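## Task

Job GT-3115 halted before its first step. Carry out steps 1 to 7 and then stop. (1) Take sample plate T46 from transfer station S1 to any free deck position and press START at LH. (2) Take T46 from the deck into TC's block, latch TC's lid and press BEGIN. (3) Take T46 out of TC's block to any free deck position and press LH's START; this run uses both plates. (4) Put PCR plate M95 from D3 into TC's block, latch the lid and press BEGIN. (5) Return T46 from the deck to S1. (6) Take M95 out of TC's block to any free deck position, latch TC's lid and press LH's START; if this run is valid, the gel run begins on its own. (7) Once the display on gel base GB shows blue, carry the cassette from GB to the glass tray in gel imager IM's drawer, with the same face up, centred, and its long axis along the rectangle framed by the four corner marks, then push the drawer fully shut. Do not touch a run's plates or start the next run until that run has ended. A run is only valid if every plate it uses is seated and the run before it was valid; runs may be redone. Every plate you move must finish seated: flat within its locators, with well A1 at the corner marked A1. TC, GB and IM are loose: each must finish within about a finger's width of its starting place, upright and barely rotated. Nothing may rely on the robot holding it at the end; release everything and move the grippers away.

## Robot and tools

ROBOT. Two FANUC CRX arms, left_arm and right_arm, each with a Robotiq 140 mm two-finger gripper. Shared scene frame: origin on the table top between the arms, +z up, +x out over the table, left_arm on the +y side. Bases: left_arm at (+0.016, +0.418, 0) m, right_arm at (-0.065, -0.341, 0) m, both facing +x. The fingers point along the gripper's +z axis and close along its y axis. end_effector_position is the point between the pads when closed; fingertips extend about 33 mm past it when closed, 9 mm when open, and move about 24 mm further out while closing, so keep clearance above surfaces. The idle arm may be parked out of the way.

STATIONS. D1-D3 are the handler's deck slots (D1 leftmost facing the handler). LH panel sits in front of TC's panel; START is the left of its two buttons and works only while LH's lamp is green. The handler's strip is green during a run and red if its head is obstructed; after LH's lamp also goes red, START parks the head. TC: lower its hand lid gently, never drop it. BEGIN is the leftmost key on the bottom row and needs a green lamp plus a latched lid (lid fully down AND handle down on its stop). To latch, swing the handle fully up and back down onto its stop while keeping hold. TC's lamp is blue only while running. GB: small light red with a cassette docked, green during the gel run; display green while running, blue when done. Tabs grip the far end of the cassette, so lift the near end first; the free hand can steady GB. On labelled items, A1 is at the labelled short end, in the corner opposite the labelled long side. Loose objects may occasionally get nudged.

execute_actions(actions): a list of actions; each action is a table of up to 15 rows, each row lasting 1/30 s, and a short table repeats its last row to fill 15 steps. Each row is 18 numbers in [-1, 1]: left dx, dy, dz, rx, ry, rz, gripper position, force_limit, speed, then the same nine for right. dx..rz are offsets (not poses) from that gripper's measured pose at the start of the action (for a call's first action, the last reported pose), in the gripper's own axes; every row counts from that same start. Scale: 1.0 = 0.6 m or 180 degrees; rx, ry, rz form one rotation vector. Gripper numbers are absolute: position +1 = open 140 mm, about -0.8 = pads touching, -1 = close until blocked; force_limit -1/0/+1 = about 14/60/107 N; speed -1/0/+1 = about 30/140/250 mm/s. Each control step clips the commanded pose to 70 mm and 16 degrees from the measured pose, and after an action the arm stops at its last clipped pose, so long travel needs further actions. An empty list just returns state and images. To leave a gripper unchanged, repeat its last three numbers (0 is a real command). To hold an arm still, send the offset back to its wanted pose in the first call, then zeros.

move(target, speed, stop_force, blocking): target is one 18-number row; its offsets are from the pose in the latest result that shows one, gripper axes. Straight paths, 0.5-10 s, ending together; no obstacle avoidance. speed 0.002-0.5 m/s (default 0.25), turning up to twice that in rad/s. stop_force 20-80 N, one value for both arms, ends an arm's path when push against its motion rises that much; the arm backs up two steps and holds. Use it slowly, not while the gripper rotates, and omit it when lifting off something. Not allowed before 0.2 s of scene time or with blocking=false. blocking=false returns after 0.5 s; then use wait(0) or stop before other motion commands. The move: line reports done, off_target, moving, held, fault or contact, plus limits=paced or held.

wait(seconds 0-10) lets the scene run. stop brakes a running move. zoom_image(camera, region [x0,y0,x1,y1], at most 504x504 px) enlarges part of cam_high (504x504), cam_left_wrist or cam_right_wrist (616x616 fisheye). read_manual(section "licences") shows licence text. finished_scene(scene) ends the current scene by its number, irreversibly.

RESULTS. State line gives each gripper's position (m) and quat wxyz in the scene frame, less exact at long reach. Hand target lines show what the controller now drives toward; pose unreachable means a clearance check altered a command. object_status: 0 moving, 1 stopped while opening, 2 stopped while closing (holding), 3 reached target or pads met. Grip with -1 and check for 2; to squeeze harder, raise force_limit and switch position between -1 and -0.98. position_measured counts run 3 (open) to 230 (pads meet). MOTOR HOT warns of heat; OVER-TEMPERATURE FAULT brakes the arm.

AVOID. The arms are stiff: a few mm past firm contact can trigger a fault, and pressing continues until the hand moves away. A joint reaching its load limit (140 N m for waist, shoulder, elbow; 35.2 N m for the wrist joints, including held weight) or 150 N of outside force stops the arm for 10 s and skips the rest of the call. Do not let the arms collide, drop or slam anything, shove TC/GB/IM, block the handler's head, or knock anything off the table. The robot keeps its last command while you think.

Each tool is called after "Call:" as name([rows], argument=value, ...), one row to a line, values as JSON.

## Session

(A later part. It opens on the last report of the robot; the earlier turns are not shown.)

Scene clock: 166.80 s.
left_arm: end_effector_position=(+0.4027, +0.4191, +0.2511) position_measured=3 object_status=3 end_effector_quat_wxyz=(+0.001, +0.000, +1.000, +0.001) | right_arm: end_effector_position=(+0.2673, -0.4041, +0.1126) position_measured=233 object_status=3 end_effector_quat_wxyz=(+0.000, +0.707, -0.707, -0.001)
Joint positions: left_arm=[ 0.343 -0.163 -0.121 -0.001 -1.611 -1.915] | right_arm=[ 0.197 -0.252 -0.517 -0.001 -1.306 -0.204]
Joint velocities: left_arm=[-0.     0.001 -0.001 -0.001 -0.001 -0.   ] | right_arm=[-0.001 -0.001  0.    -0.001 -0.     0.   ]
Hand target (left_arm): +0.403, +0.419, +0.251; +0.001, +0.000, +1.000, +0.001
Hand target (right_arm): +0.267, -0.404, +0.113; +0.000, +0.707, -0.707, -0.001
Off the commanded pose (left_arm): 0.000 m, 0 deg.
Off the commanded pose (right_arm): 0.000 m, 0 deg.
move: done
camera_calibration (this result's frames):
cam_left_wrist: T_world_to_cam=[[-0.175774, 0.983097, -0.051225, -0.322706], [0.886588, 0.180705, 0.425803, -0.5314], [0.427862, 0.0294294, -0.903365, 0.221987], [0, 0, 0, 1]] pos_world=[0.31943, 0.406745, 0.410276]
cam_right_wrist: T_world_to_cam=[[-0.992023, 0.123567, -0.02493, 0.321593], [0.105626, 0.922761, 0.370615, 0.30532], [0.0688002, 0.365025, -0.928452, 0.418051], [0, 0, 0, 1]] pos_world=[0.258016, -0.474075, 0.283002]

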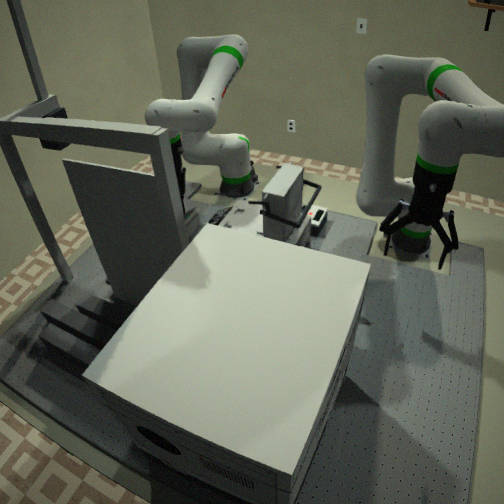

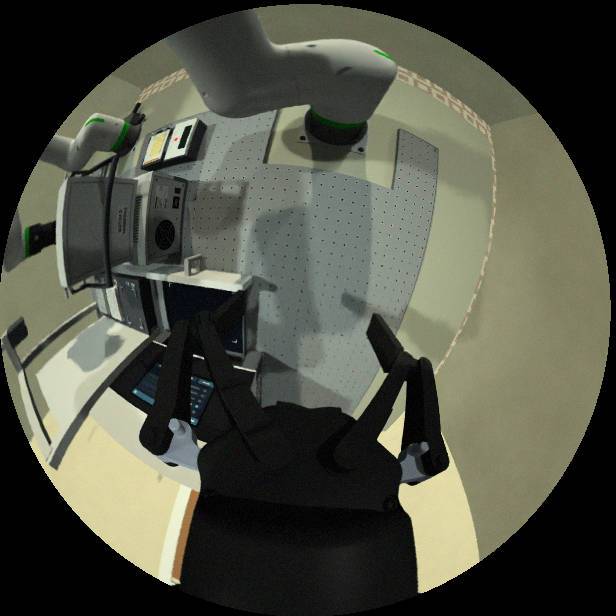

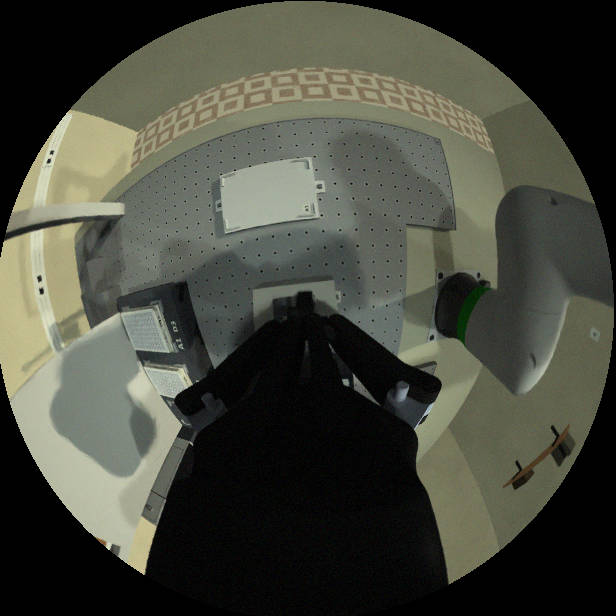

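Call:
zoom_image(camera="cam_right_wrist", region=[95, 275, 225, 405])

Region (95, 275, 225, 405) of cam_right_wrist's 616x616 image, scaled by 3.877, with more detail than that image has.

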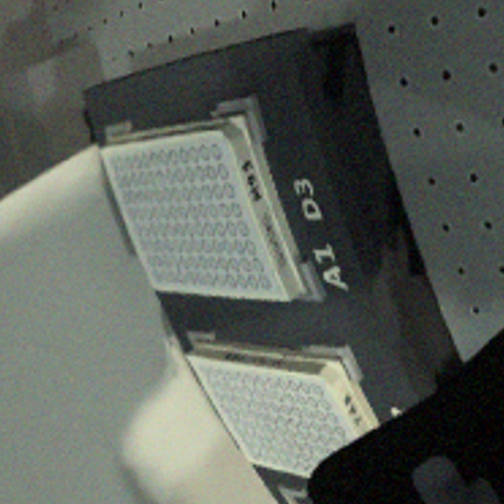

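Call:
move(target=[0,0,0,0,0,0,1,0,0,-0.0008,0,0.025,0,0,0,-1,0,0.5], speed=0.01, stop_force=25)

Call:
move(target=[0,0,0,0,0,0,1,0,0,0,0,-0.09,0,0,0.5,0.34,-0.2,0], speed=0.5)

Scene clock: 168.43 s.
left_arm: end_effector_position=(+0.4027, +0.4191, +0.2511) position_measured=3 object_status=3 end_effector_quat_wxyz=(+0.001, +0.000, +1.000, +0.001) | right_arm: end_effector_position=(+0.2673, -0.4038, +0.1023) position_measured=233 object_status=3 end_effector_quat_wxyz=(+0.000, +0.708, -0.707, -0.000)
Joint positions: left_arm=[ 0.343 -0.163 -0.121 -0.001 -1.611 -1.915] | right_arm=[ 0.198 -0.244 -0.537 -0.    -1.279 -0.205]
Joint velocities: left_arm=[-0.    -0.    -0.001  0.     0.     0.   ] | right_arm=[ 0.    -0.002  0.003 -0.003 -0.003 -0.   ]
Hand target (left_arm): +0.403, +0.419, +0.251; +0.001, +0.000, +1.000, +0.001
Hand target (right_arm): +0.267, -0.404, +0.102; +0.000, +0.707, -0.707, -0.001
Off the commanded pose (left_arm): 0.000 m, 0 deg.
Off the commanded pose (right_arm): 0.005 m, 0 deg.
move: contact (right_arm)
camera_calibration (this result's frames):
cam_left_wrist: T_world_to_cam=[[-0.175773, 0.983097, -0.0512248, -0.322707], [0.886588, 0.180705, 0.425803, -0.5314], [0.427862, 0.0294296, -0.903365, 0.221987], [0, 0, 0, 1]] pos_world=[0.31943, 0.406745, 0.410276]
cam_right_wrist: T_world_to_cam=[[-0.992035, 0.123445, -0.0250467, 0.321296], [0.105482, 0.922846, 0.370444, 0.308937], [0.0688436, 0.364852, -0.928517, 0.408283], [0, 0, 0, 1]] pos_world=[0.258042, -0.473726, 0.272701]

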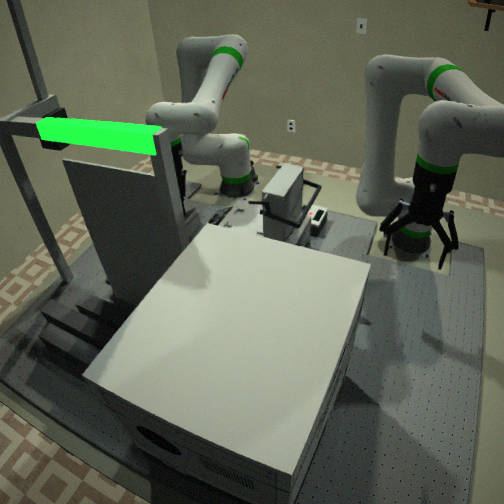

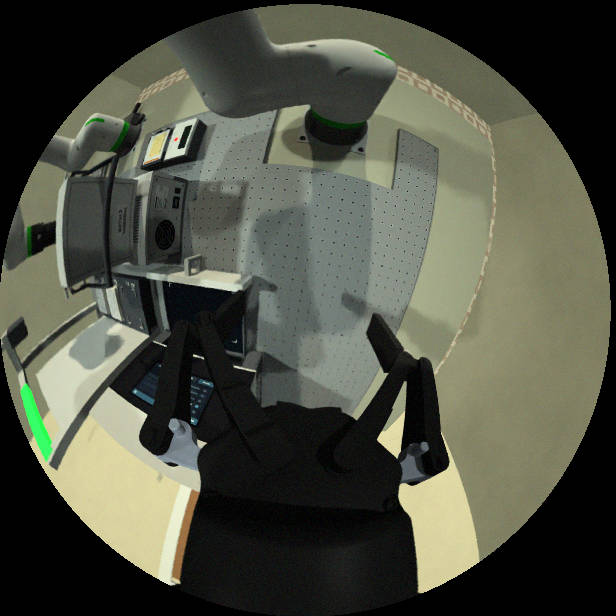

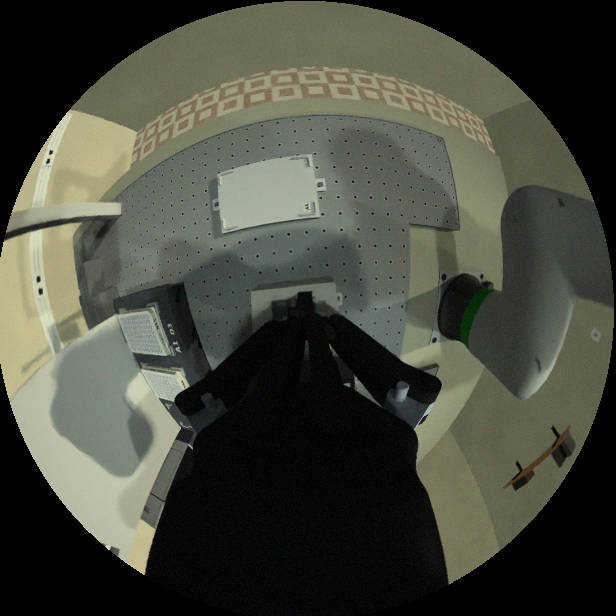

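Scene clock: 170.50 s.
left_arm: end_effector_position=(+0.4027, +0.4191, +0.2511) position_measured=3 object_status=3 end_effector_quat_wxyz=(+0.001, +0.000, +1.000, +0.001) | right_arm: end_effector_position=(+0.2674, -0.4040, +0.1564) position_measured=86 object_status=3 end_effector_quat_wxyz=(-0.000, -0.000, +1.000, +0.000)
Joint positions: left_arm=[ 0.343 -0.163 -0.121 -0.001 -1.611 -1.915] | right_arm=[ 0.197 -0.277 -0.432 -0.    -1.417 -1.776]
Joint velocities: left_arm=[ 0.    -0.     0.001 -0.    -0.001  0.   ] | right_arm=[ 0.001  0.    -0.001 -0.001 -0.    -0.   ]
Hand target (left_arm): +0.403, +0.419, +0.251; +0.001, +0.000, +1.000, +0.001
Hand target (right_arm): +0.267, -0.404, +0.156; -0.001, -0.000, +1.000, +0.000
Off the commanded pose (left_arm): 0.000 m, 0 deg.
Off the commanded pose (right_arm): 0.000 m, 0 deg.
move: done
camera_calibration (this result's frames):
cam_left_wrist: T_world_to_cam=[[-0.175774, 0.983097, -0.0512248, -0.322707], [0.886588, 0.180705, 0.425803, -0.5314], [0.427862, 0.0294296, -0.903365, 0.221987], [0, 0, 0, 1]] pos_world=[0.31943, 0.406745, 0.410276]
cam_right_wrist: T_world_to_cam=[[0.123848, 0.991959, -0.0260475, 0.375388], [0.923264, -0.105572, 0.369375, -0.344861], [0.363655, -0.0697951, -0.928915, 0.204151], [0, 0, 0, 1]] pos_world=[0.197666, -0.394528, 0.3268]

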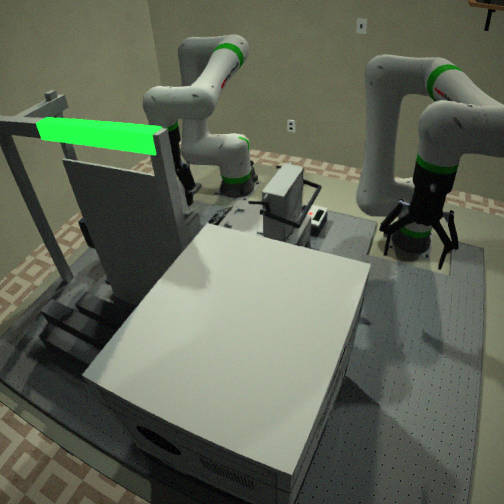

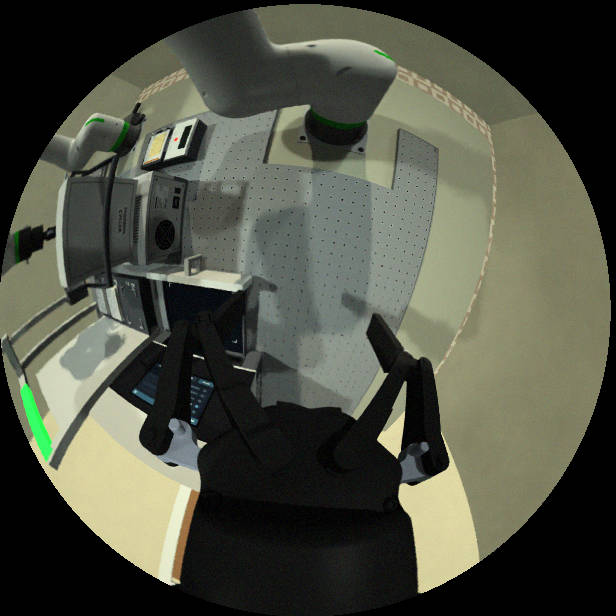

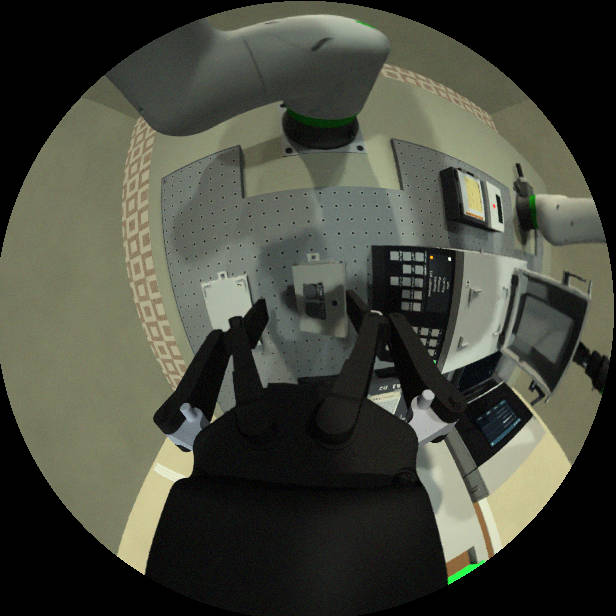

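Run started. Waiting.

Call:
wait(seconds=10)

Call:
wait(seconds=8)

Scene clock: 180.57 s.
left_arm: end_effector_position=(+0.4027, +0.4191, +0.2511) position_measured=3 object_status=3 end_effector_quat_wxyz=(+0.001, +0.000, +1.000, +0.001) | right_arm: end_effector_position=(+0.2674, -0.4040, +0.1564) position_measured=86 object_status=3 end_effector_quat_wxyz=(-0.001, -0.000, +1.000, +0.000)
Joint positions: left_arm=[ 0.343 -0.163 -0.121 -0.001 -1.611 -1.915] | right_arm=[ 0.197 -0.277 -0.432 -0.    -1.417 -1.776]
Joint velocities: left_arm=[ 0.    -0.    -0.001 -0.    -0.001  0.   ] | right_arm=[ 0.    -0.001 -0.002 -0.001 -0.    -0.   ]
Hand target (left_arm): +0.403, +0.419, +0.251; +0.001, +0.000, +1.000, +0.001
Hand target (right_arm): +0.267, -0.404, +0.156; -0.001, -0.000, +1.000, +0.000
Off the commanded pose (left_arm): 0.000 m, 0 deg.
Off the commanded pose (right_arm): 0.000 m, 0 deg.
wait: 10.00 s; at rest by 0.10 s
camera_calibration (this result's frames):
cam_left_wrist: T_world_to_cam=[[-0.175774, 0.983097, -0.0512248, -0.322707], [0.886588, 0.180705, 0.425803, -0.5314], [0.427862, 0.0294295, -0.903365, 0.221987], [0, 0, 0, 1]] pos_world=[0.31943, 0.406745, 0.410276]
cam_right_wrist: T_world_to_cam=[[0.123849, 0.991959, -0.0260573, 0.375388], [0.923267, -0.10557, 0.369369, -0.344855], [0.363648, -0.0698037, -0.928917, 0.204149], [0, 0, 0, 1]] pos_world=[0.197663, -0.394525, 0.326797]

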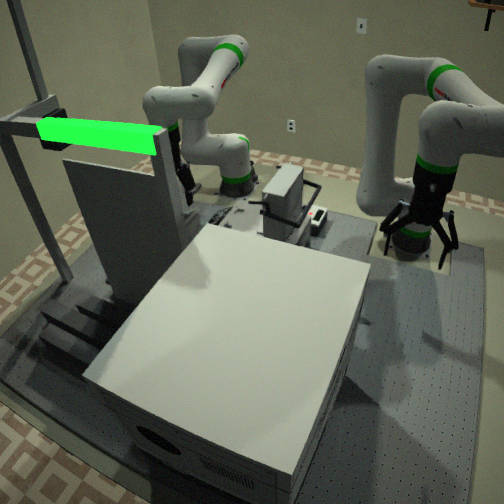

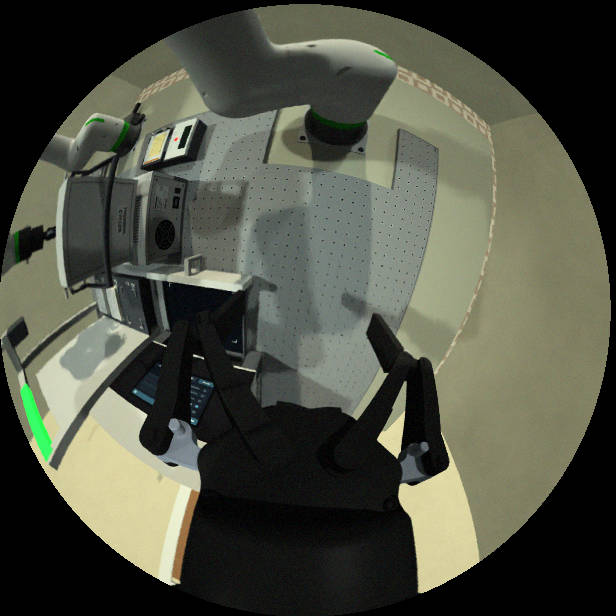

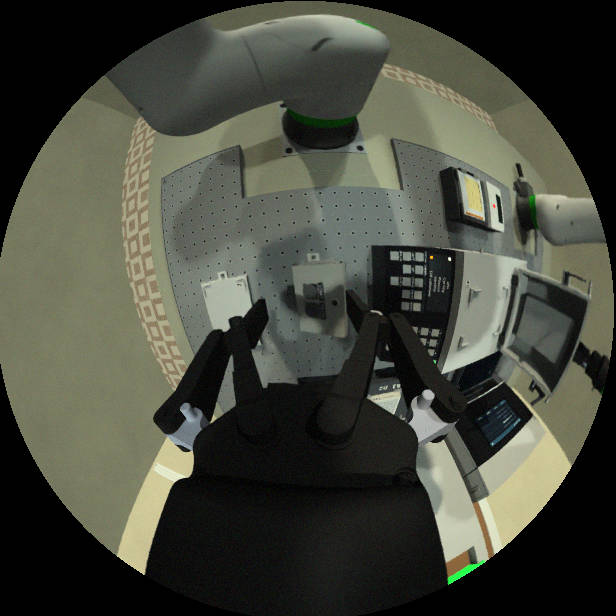

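Scene clock: 188.57 s.
left_arm: end_effector_position=(+0.4027, +0.4191, +0.2511) position_measured=3 object_status=3 end_effector_quat_wxyz=(+0.001, +0.000, +1.000, +0.001) | right_arm: end_effector_position=(+0.2674, -0.4040, +0.1564) position_measured=86 object_status=3 end_effector_quat_wxyz=(-0.001, -0.000, +1.000, +0.000)
Joint positions: left_arm=[ 0.343 -0.163 -0.121 -0.001 -1.611 -1.915] | right_arm=[ 0.197 -0.277 -0.432 -0.    -1.417 -1.776]
Joint velocities: left_arm=[-0.     0.001  0.001  0.001 -0.001 -0.   ] | right_arm=[ 0.    -0.    -0.    -0.001 -0.    -0.   ]
Hand target (left_arm): +0.403, +0.419, +0.251; +0.001, +0.000, +1.000, +0.001
Hand target (right_arm): +0.267, -0.404, +0.156; -0.001, -0.000, +1.000, +0.000
Off the commanded pose (left_arm): 0.000 m, 0 deg.
Off the commanded pose (right_arm): 0.000 m, 0 deg.
wait: 8.00 s; at rest by 0.17 s
camera_calibration (this result's frames):
cam_left_wrist: T_world_to_cam=[[-0.175774, 0.983097, -0.0512249, -0.322707], [0.886588, 0.180705, 0.425803, -0.5314], [0.427862, 0.0294295, -0.903365, 0.221987], [0, 0, 0, 1]] pos_world=[0.31943, 0.406745, 0.410276]
cam_right_wrist: T_world_to_cam=[[0.123849, 0.991959, -0.0260575, 0.375388], [0.923267, -0.105569, 0.369369, -0.344854], [0.363648, -0.0698039, -0.928917, 0.204149], [0, 0, 0, 1]] pos_world=[0.197663, -0.394525, 0.326797]

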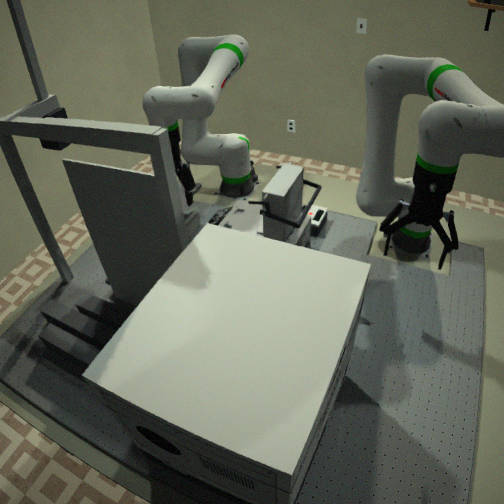

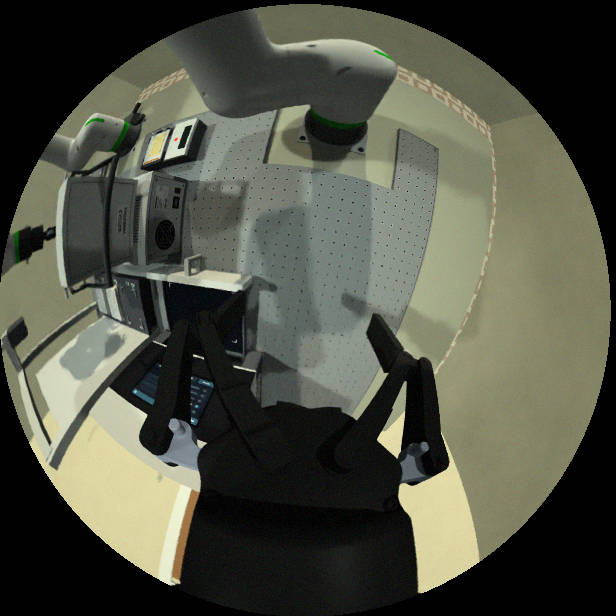

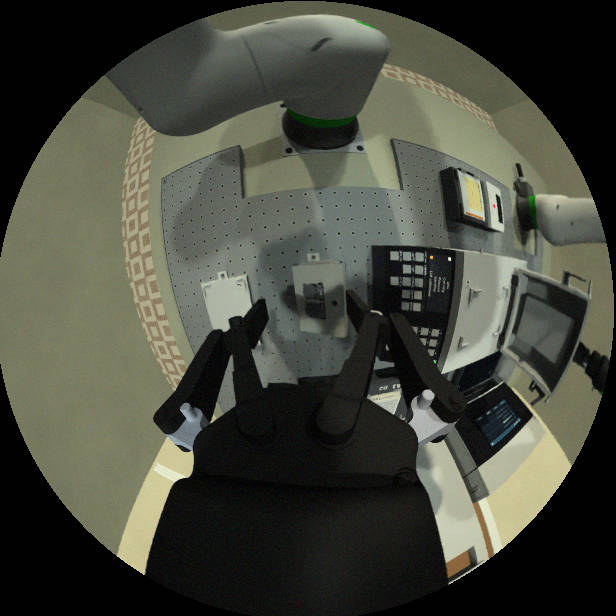

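Call:
move(target=[0,0,0,0,0,0,1,0,0,-0.5043,0.03,0.055,0,0,0,0.34,-0.2,0], speed=0.45)

Call:
zoom_image(camera="cam_right_wrist", region=[230, 220, 390, 380])

Scene clock: 190.03 s.
left_arm: end_effector_position=(+0.4027, +0.4191, +0.2511) position_measured=3 object_status=3 end_effector_quat_wxyz=(+0.001, +0.000, +1.000, +0.001) | right_arm: end_effector_position=(+0.5698, -0.3854, +0.1225) position_measured=86 object_status=3 end_effector_quat_wxyz=(-0.001, -0.000, +1.000, +0.000)
Joint positions: left_arm=[ 0.343 -0.163 -0.121 -0.001 -1.611 -1.915] | right_arm=[ 0.126  0.505  0.353 -0.    -1.421 -1.705]
Joint velocities: left_arm=[ 0.001 -0.     0.    -0.     0.001  0.   ] | right_arm=[-0.     0.001  0.001  0.001 -0.001 -0.   ]
Hand target (left_arm): +0.403, +0.419, +0.251; +0.001, +0.000, +1.000, +0.001
Hand target (right_arm): +0.570, -0.385, +0.122; -0.001, -0.000, +1.000, +0.000
Off the commanded pose (left_arm): 0.000 m, 0 deg.
Off the commanded pose (right_arm): 0.001 m, 0 deg.
move: done; limits=paced
camera_calibration (this result's frames):
cam_left_wrist: T_world_to_cam=[[-0.175774, 0.983097, -0.0512249, -0.322706], [0.886588, 0.180705, 0.425802, -0.5314], [0.427862, 0.0294294, -0.903365, 0.221987], [0, 0, 0, 1]] pos_world=[0.31943, 0.406745, 0.410276]
cam_right_wrist: T_world_to_cam=[[0.123853, 0.991956, -0.0261495, 0.318681], [0.923329, -0.105551, 0.369218, -0.609576], [0.363488, -0.0698734, -0.928975, 0.0641372], [0, 0, 0, 1]] pos_world=[0.500056, -0.375977, 0.292981]

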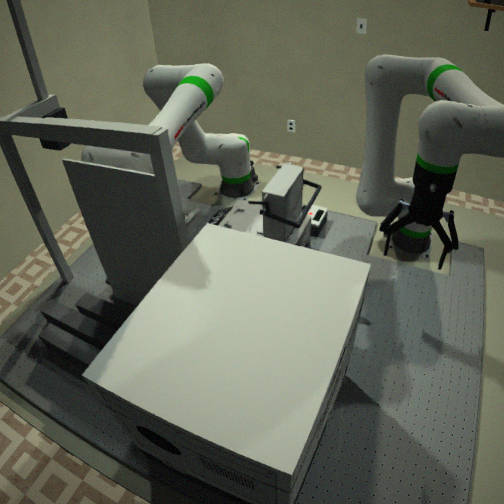

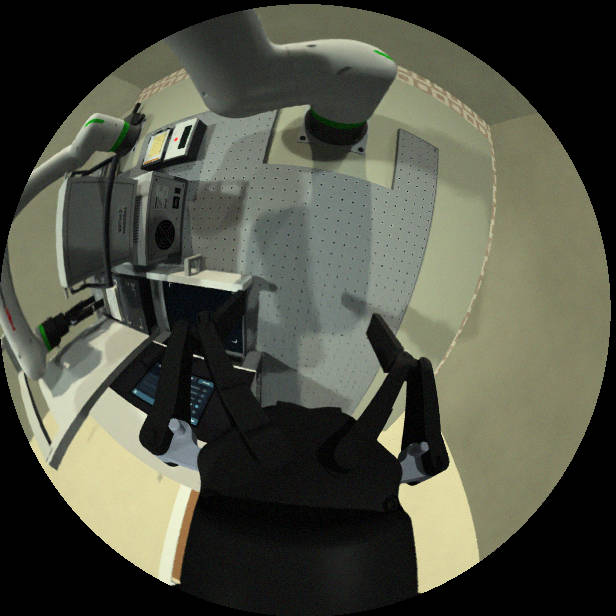

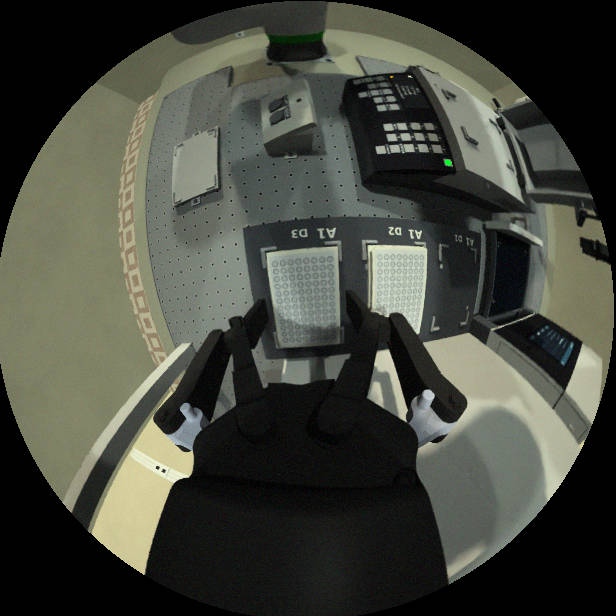

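Region (230, 220, 390, 380) of cam_right_wrist's 616x616 image, scaled by 3.150, with more detail than that image has.

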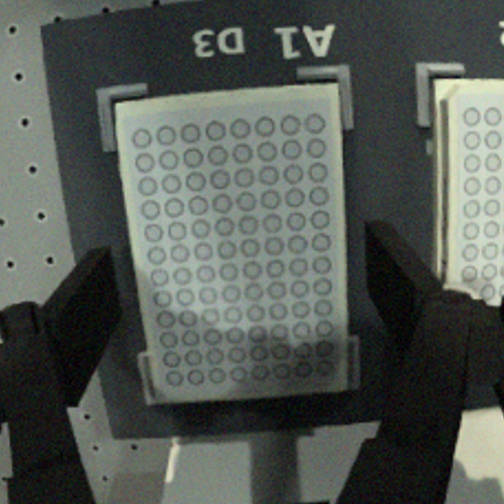

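Call:
execute_actions([
  [[0,0,0,0,0,0,1,0,0,-0.0003,-0.0017,0.008,0,0,0,0.34,-0.2,0],[0,0,0,0,0,0,1,0,0,-0.0003,-0.0017,0.016,0,0,0,0.34,-0.2,0],[0,0,0,0,0,0,1,0,0,-0.0003,-0.0017,0.024,0,0,0,0.34,-0.2,0],[0,0,0,0,0,0,1,0,0,-0.0003,-0.0017,0.0317,0,0,0,0.34,-0.2,0]],
  [[0,0,0,0,0,0,1,0,0,0,0,0,0,0,0,-1,-0.2,-0.4]],
  [[0,0,0,0,0,0,1,0,0,0,0,-0.005,0,0,0,-1,-0.2,-0.4],[0,0,0,0,0,0,1,0,0,0,0,-0.011,0,0,0,-1,-0.2,-0.4],[0,0,0,0,0,0,1,0,0,0,0,-0.018,0,0,0,-1,-0.2,-0.4],[0,0,0,0,0,0,1,0,0,0,0,-0.026,0,0,0,-1,-0.2,-0.4],[0,0,0,0,0,0,1,0,0,0,0,-0.035,0,0,0,-1,-0.2,-0.4],[0,0,0,0,0,0,1,0,0,0,0,-0.044,0,0,0,-1,-0.2,-0.4],[0,0,0,0,0,0,1,0,0,0,0,-0.053,0,0,0,-1,-0.2,-0.4],[0,0,0,0,0,0,1,0,0,0,0,-0.06,0,0,0,-1,-0.2,-0.4]],
])

Call:
move(target=[0,0,0,0,0,0,1,0,0,0.0667,0.2407,-0.116,0,0,-0.15,-1,-0.2,-0.4], speed=0.35)

Call:
move(target=[0,0,0,0,0,0,1,0,0,0.2232,0.3824,0.0238,0,0,-0.356,-1,-0.2,-0.4], speed=0.35)

Scene clock: 192.00 s.
left_arm: end_effector_position=(+0.4027, +0.4191, +0.2511) position_measured=3 object_status=3 end_effector_quat_wxyz=(+0.001, +0.000, +1.000, +0.001) | right_arm: end_effector_position=(+0.5700, -0.3867, +0.1396) position_measured=108 object_status=2 end_effector_quat_wxyz=(-0.001, -0.000, +1.000, -0.000)
Joint positions: left_arm=[ 0.343 -0.163 -0.121 -0.001 -1.611 -1.915] | right_arm=[ 0.125  0.499  0.386  0.    -1.458 -1.704]
Joint velocities: left_arm=[ 0.    -0.     0.001  0.     0.001  0.   ] | right_arm=[ 0.     0.     0.002 -0.003 -0.001 -0.001]
Hand target (left_arm): +0.403, +0.419, +0.251; +0.001, +0.000, +1.000, +0.001
Hand target (right_arm): +0.570, -0.387, +0.140; -0.001, -0.000, +1.000, -0.000
Off the commanded pose (left_arm): 0.000 m, 0 deg.
Off the commanded pose (right_arm): 0.000 m, 0 deg.
camera_calibration (this result's frames):
cam_left_wrist: T_world_to_cam=[[-0.175773, 0.983097, -0.0512248, -0.322707], [0.886588, 0.180705, 0.425803, -0.5314], [0.427862, 0.0294296, -0.903365, 0.221987], [0, 0, 0, 1]] pos_world=[0.31943, 0.406745, 0.410276]
cam_right_wrist: T_world_to_cam=[[0.123877, 0.991943, -0.0265273, 0.320365], [0.923299, -0.105428, 0.36933, -0.616155], [0.363557, -0.0702441, -0.92892, 0.0796025], [0, 0, 0, 1]] pos_world=[0.500269, -0.377152, 0.310007]

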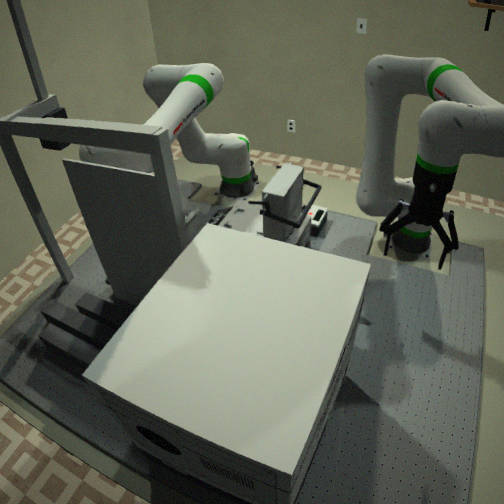

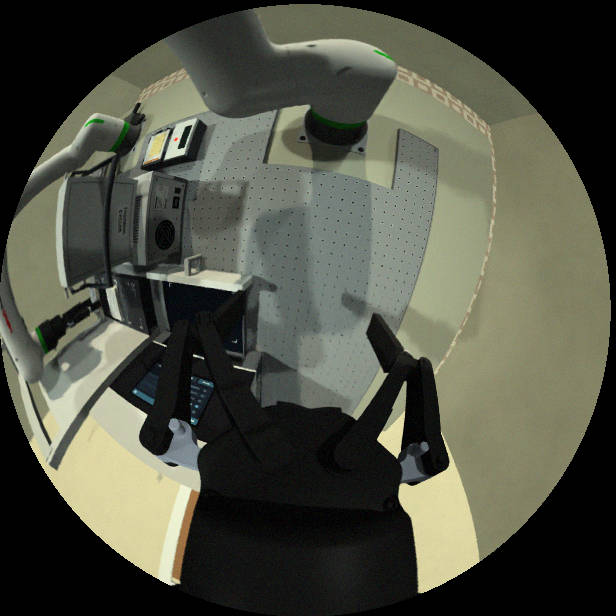

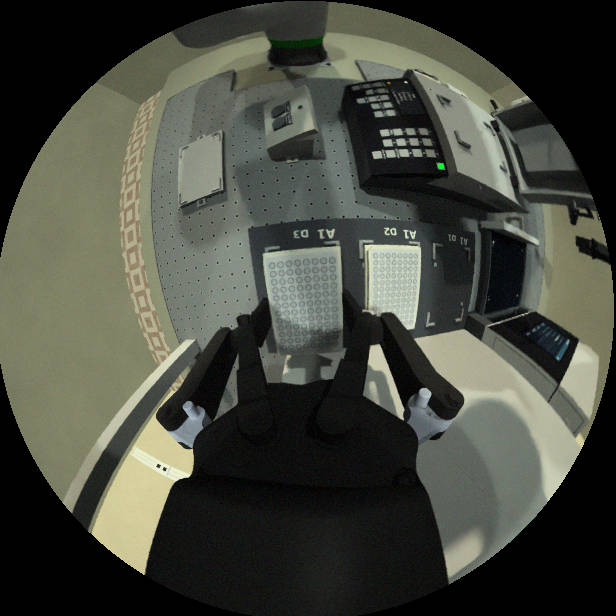

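Scene clock: 193.10 s.
left_arm: end_effector_position=(+0.4027, +0.4191, +0.2511) position_measured=3 object_status=3 end_effector_quat_wxyz=(+0.001, +0.000, +1.000, +0.001) | right_arm: end_effector_position=(+0.5301, -0.2424, +0.2097) position_measured=108 object_status=2 end_effector_quat_wxyz=(-0.000, -0.234, +0.972, +0.000)
Joint positions: left_arm=[ 0.343 -0.163 -0.121 -0.001 -1.611 -1.915] | right_arm=[ 0.372  0.399  0.406 -0.    -1.579 -1.48 ]
Joint velocities: left_arm=[-0.  0. -0. -0. -0. -0.] | right_arm=[ 0.001  0.     0.002 -0.001 -0.     0.   ]
Hand target (left_arm): +0.403, +0.419, +0.251; +0.001, +0.000, +1.000, +0.001
Hand target (right_arm): +0.530, -0.242, +0.210; -0.000, -0.234, +0.972, +0.000
Off the commanded pose (left_arm): 0.000 m, 0 deg.
Off the commanded pose (right_arm): 0.001 m, 0 deg.
move: done
camera_calibration (this result's frames):
cam_left_wrist: T_world_to_cam=[[-0.175773, 0.983097, -0.0512249, -0.322707], [0.886588, 0.180705, 0.425803, -0.5314], [0.427862, 0.0294294, -0.903365, 0.221987], [0, 0, 0, 1]] pos_world=[0.31943, 0.406745, 0.410276]
cam_right_wrist: T_world_to_cam=[[-0.339534, 0.940235, -0.0259896, 0.417033], [0.870479, 0.324572, 0.370025, -0.457948], [0.356346, 0.103013, -0.928658, 0.215148], [0, 0, 0, 1]] pos_world=[0.463564, -0.265635, 0.38009]

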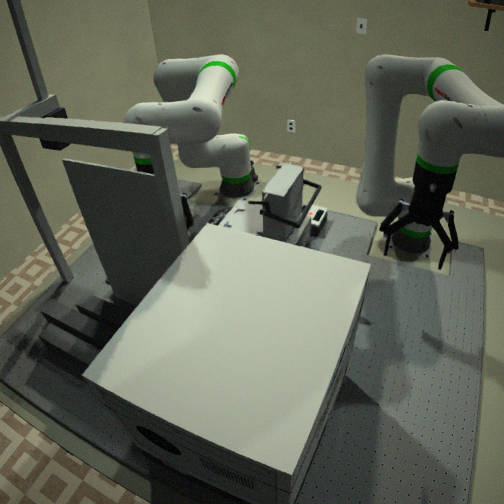

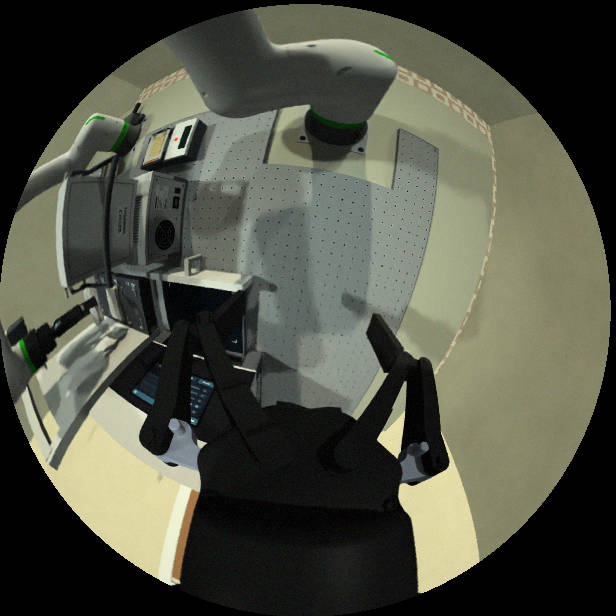

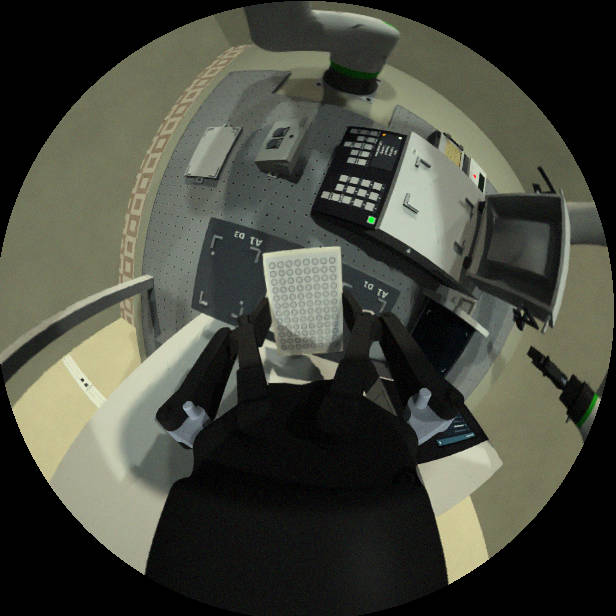

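Scene clock: 195.10 s.
left_arm: end_effector_position=(+0.4027, +0.4191, +0.2511) position_measured=3 object_status=3 end_effector_quat_wxyz=(+0.001, +0.000, +1.000, +0.001) | right_arm: end_effector_position=(+0.3067, -0.0985, +0.1964) position_measured=108 object_status=2 end_effector_quat_wxyz=(-0.001, +0.714, -0.700, -0.000)
Joint positions: left_arm=[ 0.343 -0.163 -0.121 -0.001 -1.611 -1.915] | right_arm=[ 0.866 -0.01  -0.108 -0.    -1.472 -0.856]
Joint velocities: left_arm=[ 0.    -0.001  0.    -0.     0.    -0.   ] | right_arm=[ 0.001 -0.001 -0.001  0.    -0.001  0.   ]
Hand target (left_arm): +0.403, +0.419, +0.251; +0.001, +0.000, +1.000, +0.001
Hand target (right_arm): +0.307, -0.098, +0.196; -0.001, +0.714, -0.700, -0.000
Off the commanded pose (left_arm): 0.000 m, 0 deg.
Off the commanded pose (right_arm): 0.001 m, 0 deg.
move: done
camera_calibration (this result's frames):
cam_left_wrist: T_world_to_cam=[[-0.175773, 0.983097, -0.0512248, -0.322707], [0.886588, 0.180705, 0.425803, -0.5314], [0.427862, 0.0294296, -0.903365, 0.221987], [0, 0, 0, 1]] pos_world=[0.31943, 0.406745, 0.410276]
cam_right_wrist: T_world_to_cam=[[-0.994074, 0.105344, -0.0268222, 0.324267], [0.0879286, 0.924298, 0.371405, -0.00642933], [0.0639171, 0.366846, -0.928083, 0.383174], [0, 0, 0, 1]] pos_world=[0.298419, -0.168783, 0.366703]

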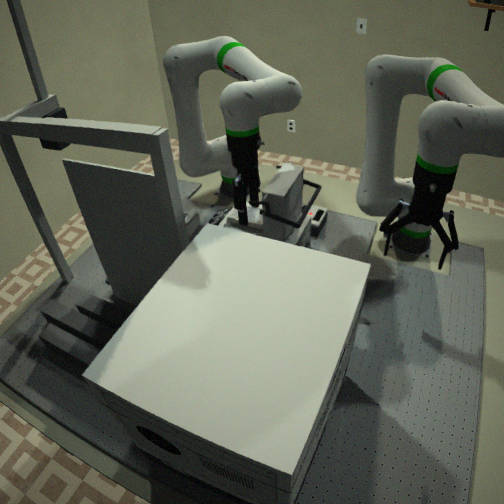

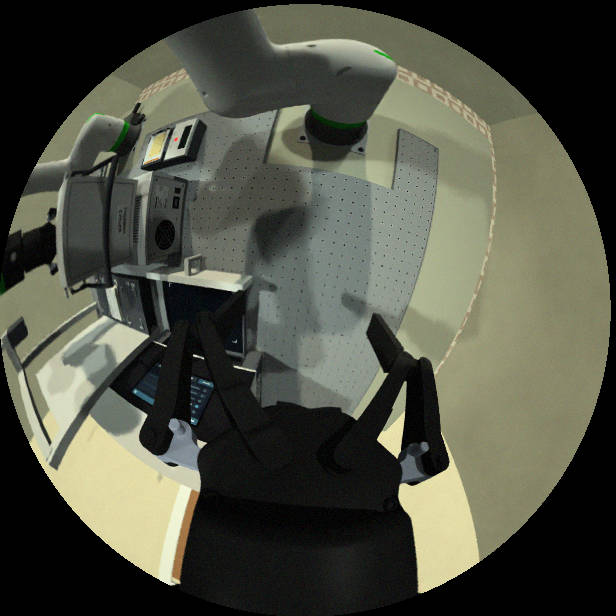

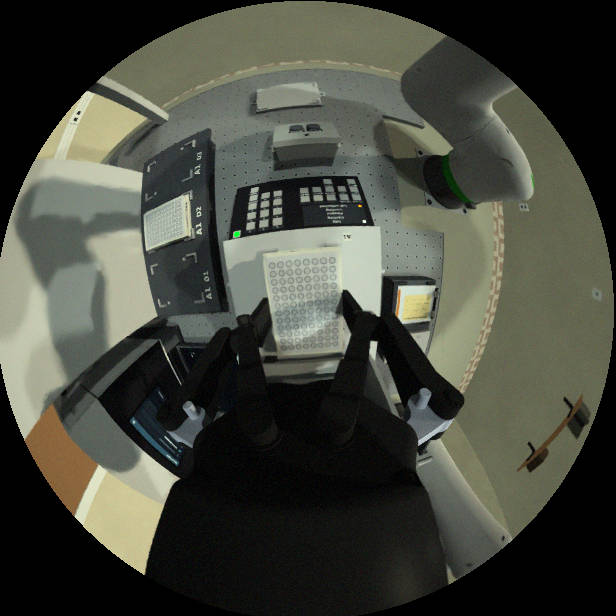

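Call:
zoom_image(camera="cam_right_wrist", region=[230, 220, 390, 380])

Region (230, 220, 390, 380) of cam_right_wrist's 616x616 image, scaled by 3.150, with more detail than that image has.

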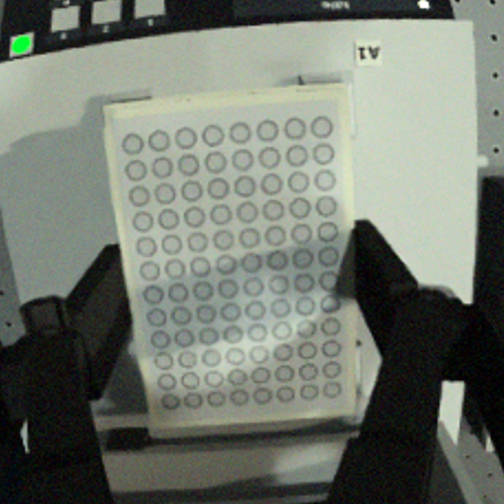

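Call:
move(target=[0,0,0,0,0,0,1,0,0,-0.0022,-0.0002,0.0315,0,0,0,-1,-0.2,-0.4], speed=0.012, stop_force=20)

Call:
zoom_image(camera="cam_right_wrist", region=[230, 220, 390, 380])

Scene clock: 197.23 s.
left_arm: end_effector_position=(+0.4027, +0.4191, +0.2511) position_measured=3 object_status=3 end_effector_quat_wxyz=(+0.001, +0.000, +1.000, +0.001) | right_arm: end_effector_position=(+0.3068, -0.0972, +0.1795) position_measured=108 object_status=2 end_effector_quat_wxyz=(-0.001, +0.714, -0.700, -0.000)
Joint positions: left_arm=[ 0.343 -0.163 -0.121 -0.001 -1.611 -1.915] | right_arm=[ 0.868 -0.003 -0.141  0.    -1.432 -0.857]
Joint velocities: left_arm=[ 0.    -0.001  0.001 -0.001 -0.001 -0.   ] | right_arm=[-0.    -0.     0.003 -0.    -0.002  0.   ]
Hand target (left_arm): +0.403, +0.419, +0.251; +0.001, +0.000, +1.000, +0.001
Hand target (right_arm): +0.307, -0.097, +0.180; -0.001, +0.714, -0.700, -0.000
Off the commanded pose (left_arm): 0.000 m, 0 deg.
Off the commanded pose (right_arm): 0.002 m, 0 deg.
move: contact (right_arm)
camera_calibration (this result's frames):
cam_left_wrist: T_world_to_cam=[[-0.175774, 0.983097, -0.0512248, -0.322707], [0.886588, 0.180705, 0.425803, -0.5314], [0.427862, 0.0294296, -0.903365, 0.221987], [0, 0, 0, 1]] pos_world=[0.31943, 0.406745, 0.410276]
cam_right_wrist: T_world_to_cam=[[-0.99409, 0.105189, -0.0268212, 0.323723], [0.0877936, 0.924363, 0.371276, -0.00126123], [0.0638467, 0.366727, -0.928135, 0.367033], [0, 0, 0, 1]] pos_world=[0.298487, -0.167487, 0.349807]

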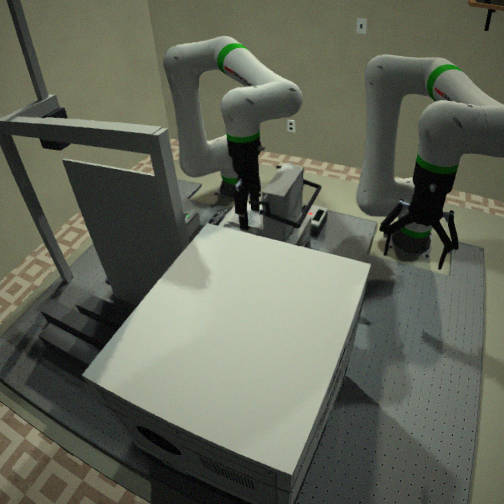

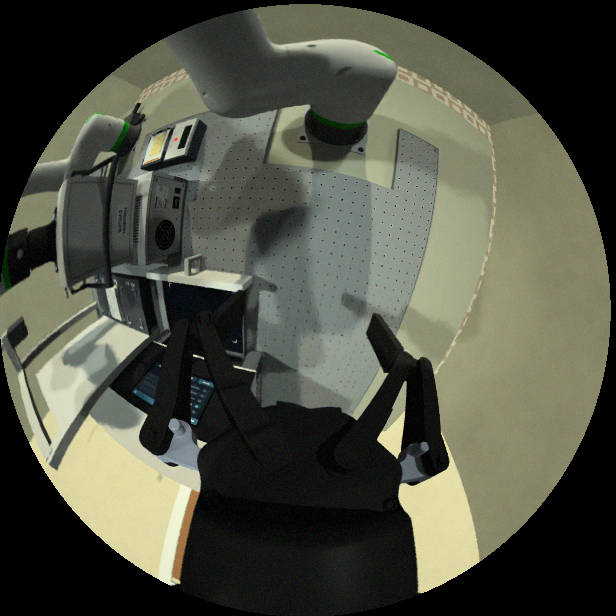

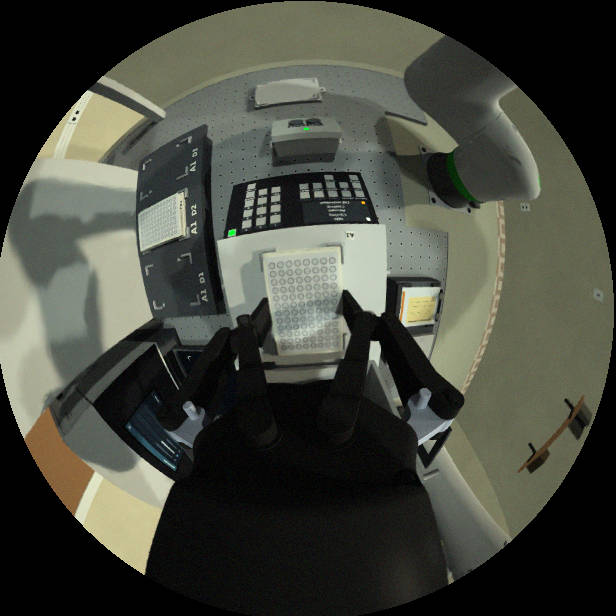

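Region (230, 220, 390, 380) of cam_right_wrist's 616x616 image, scaled by 3.150, with more detail than that image has.

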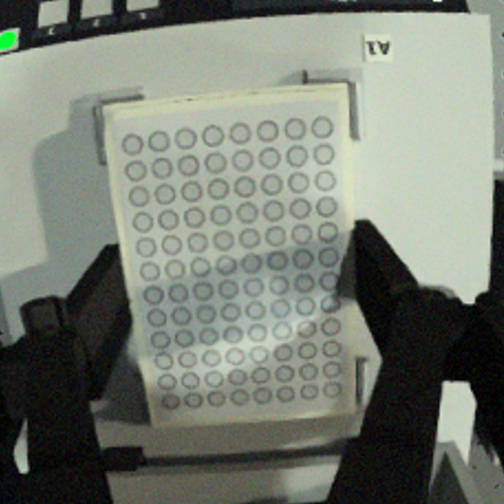

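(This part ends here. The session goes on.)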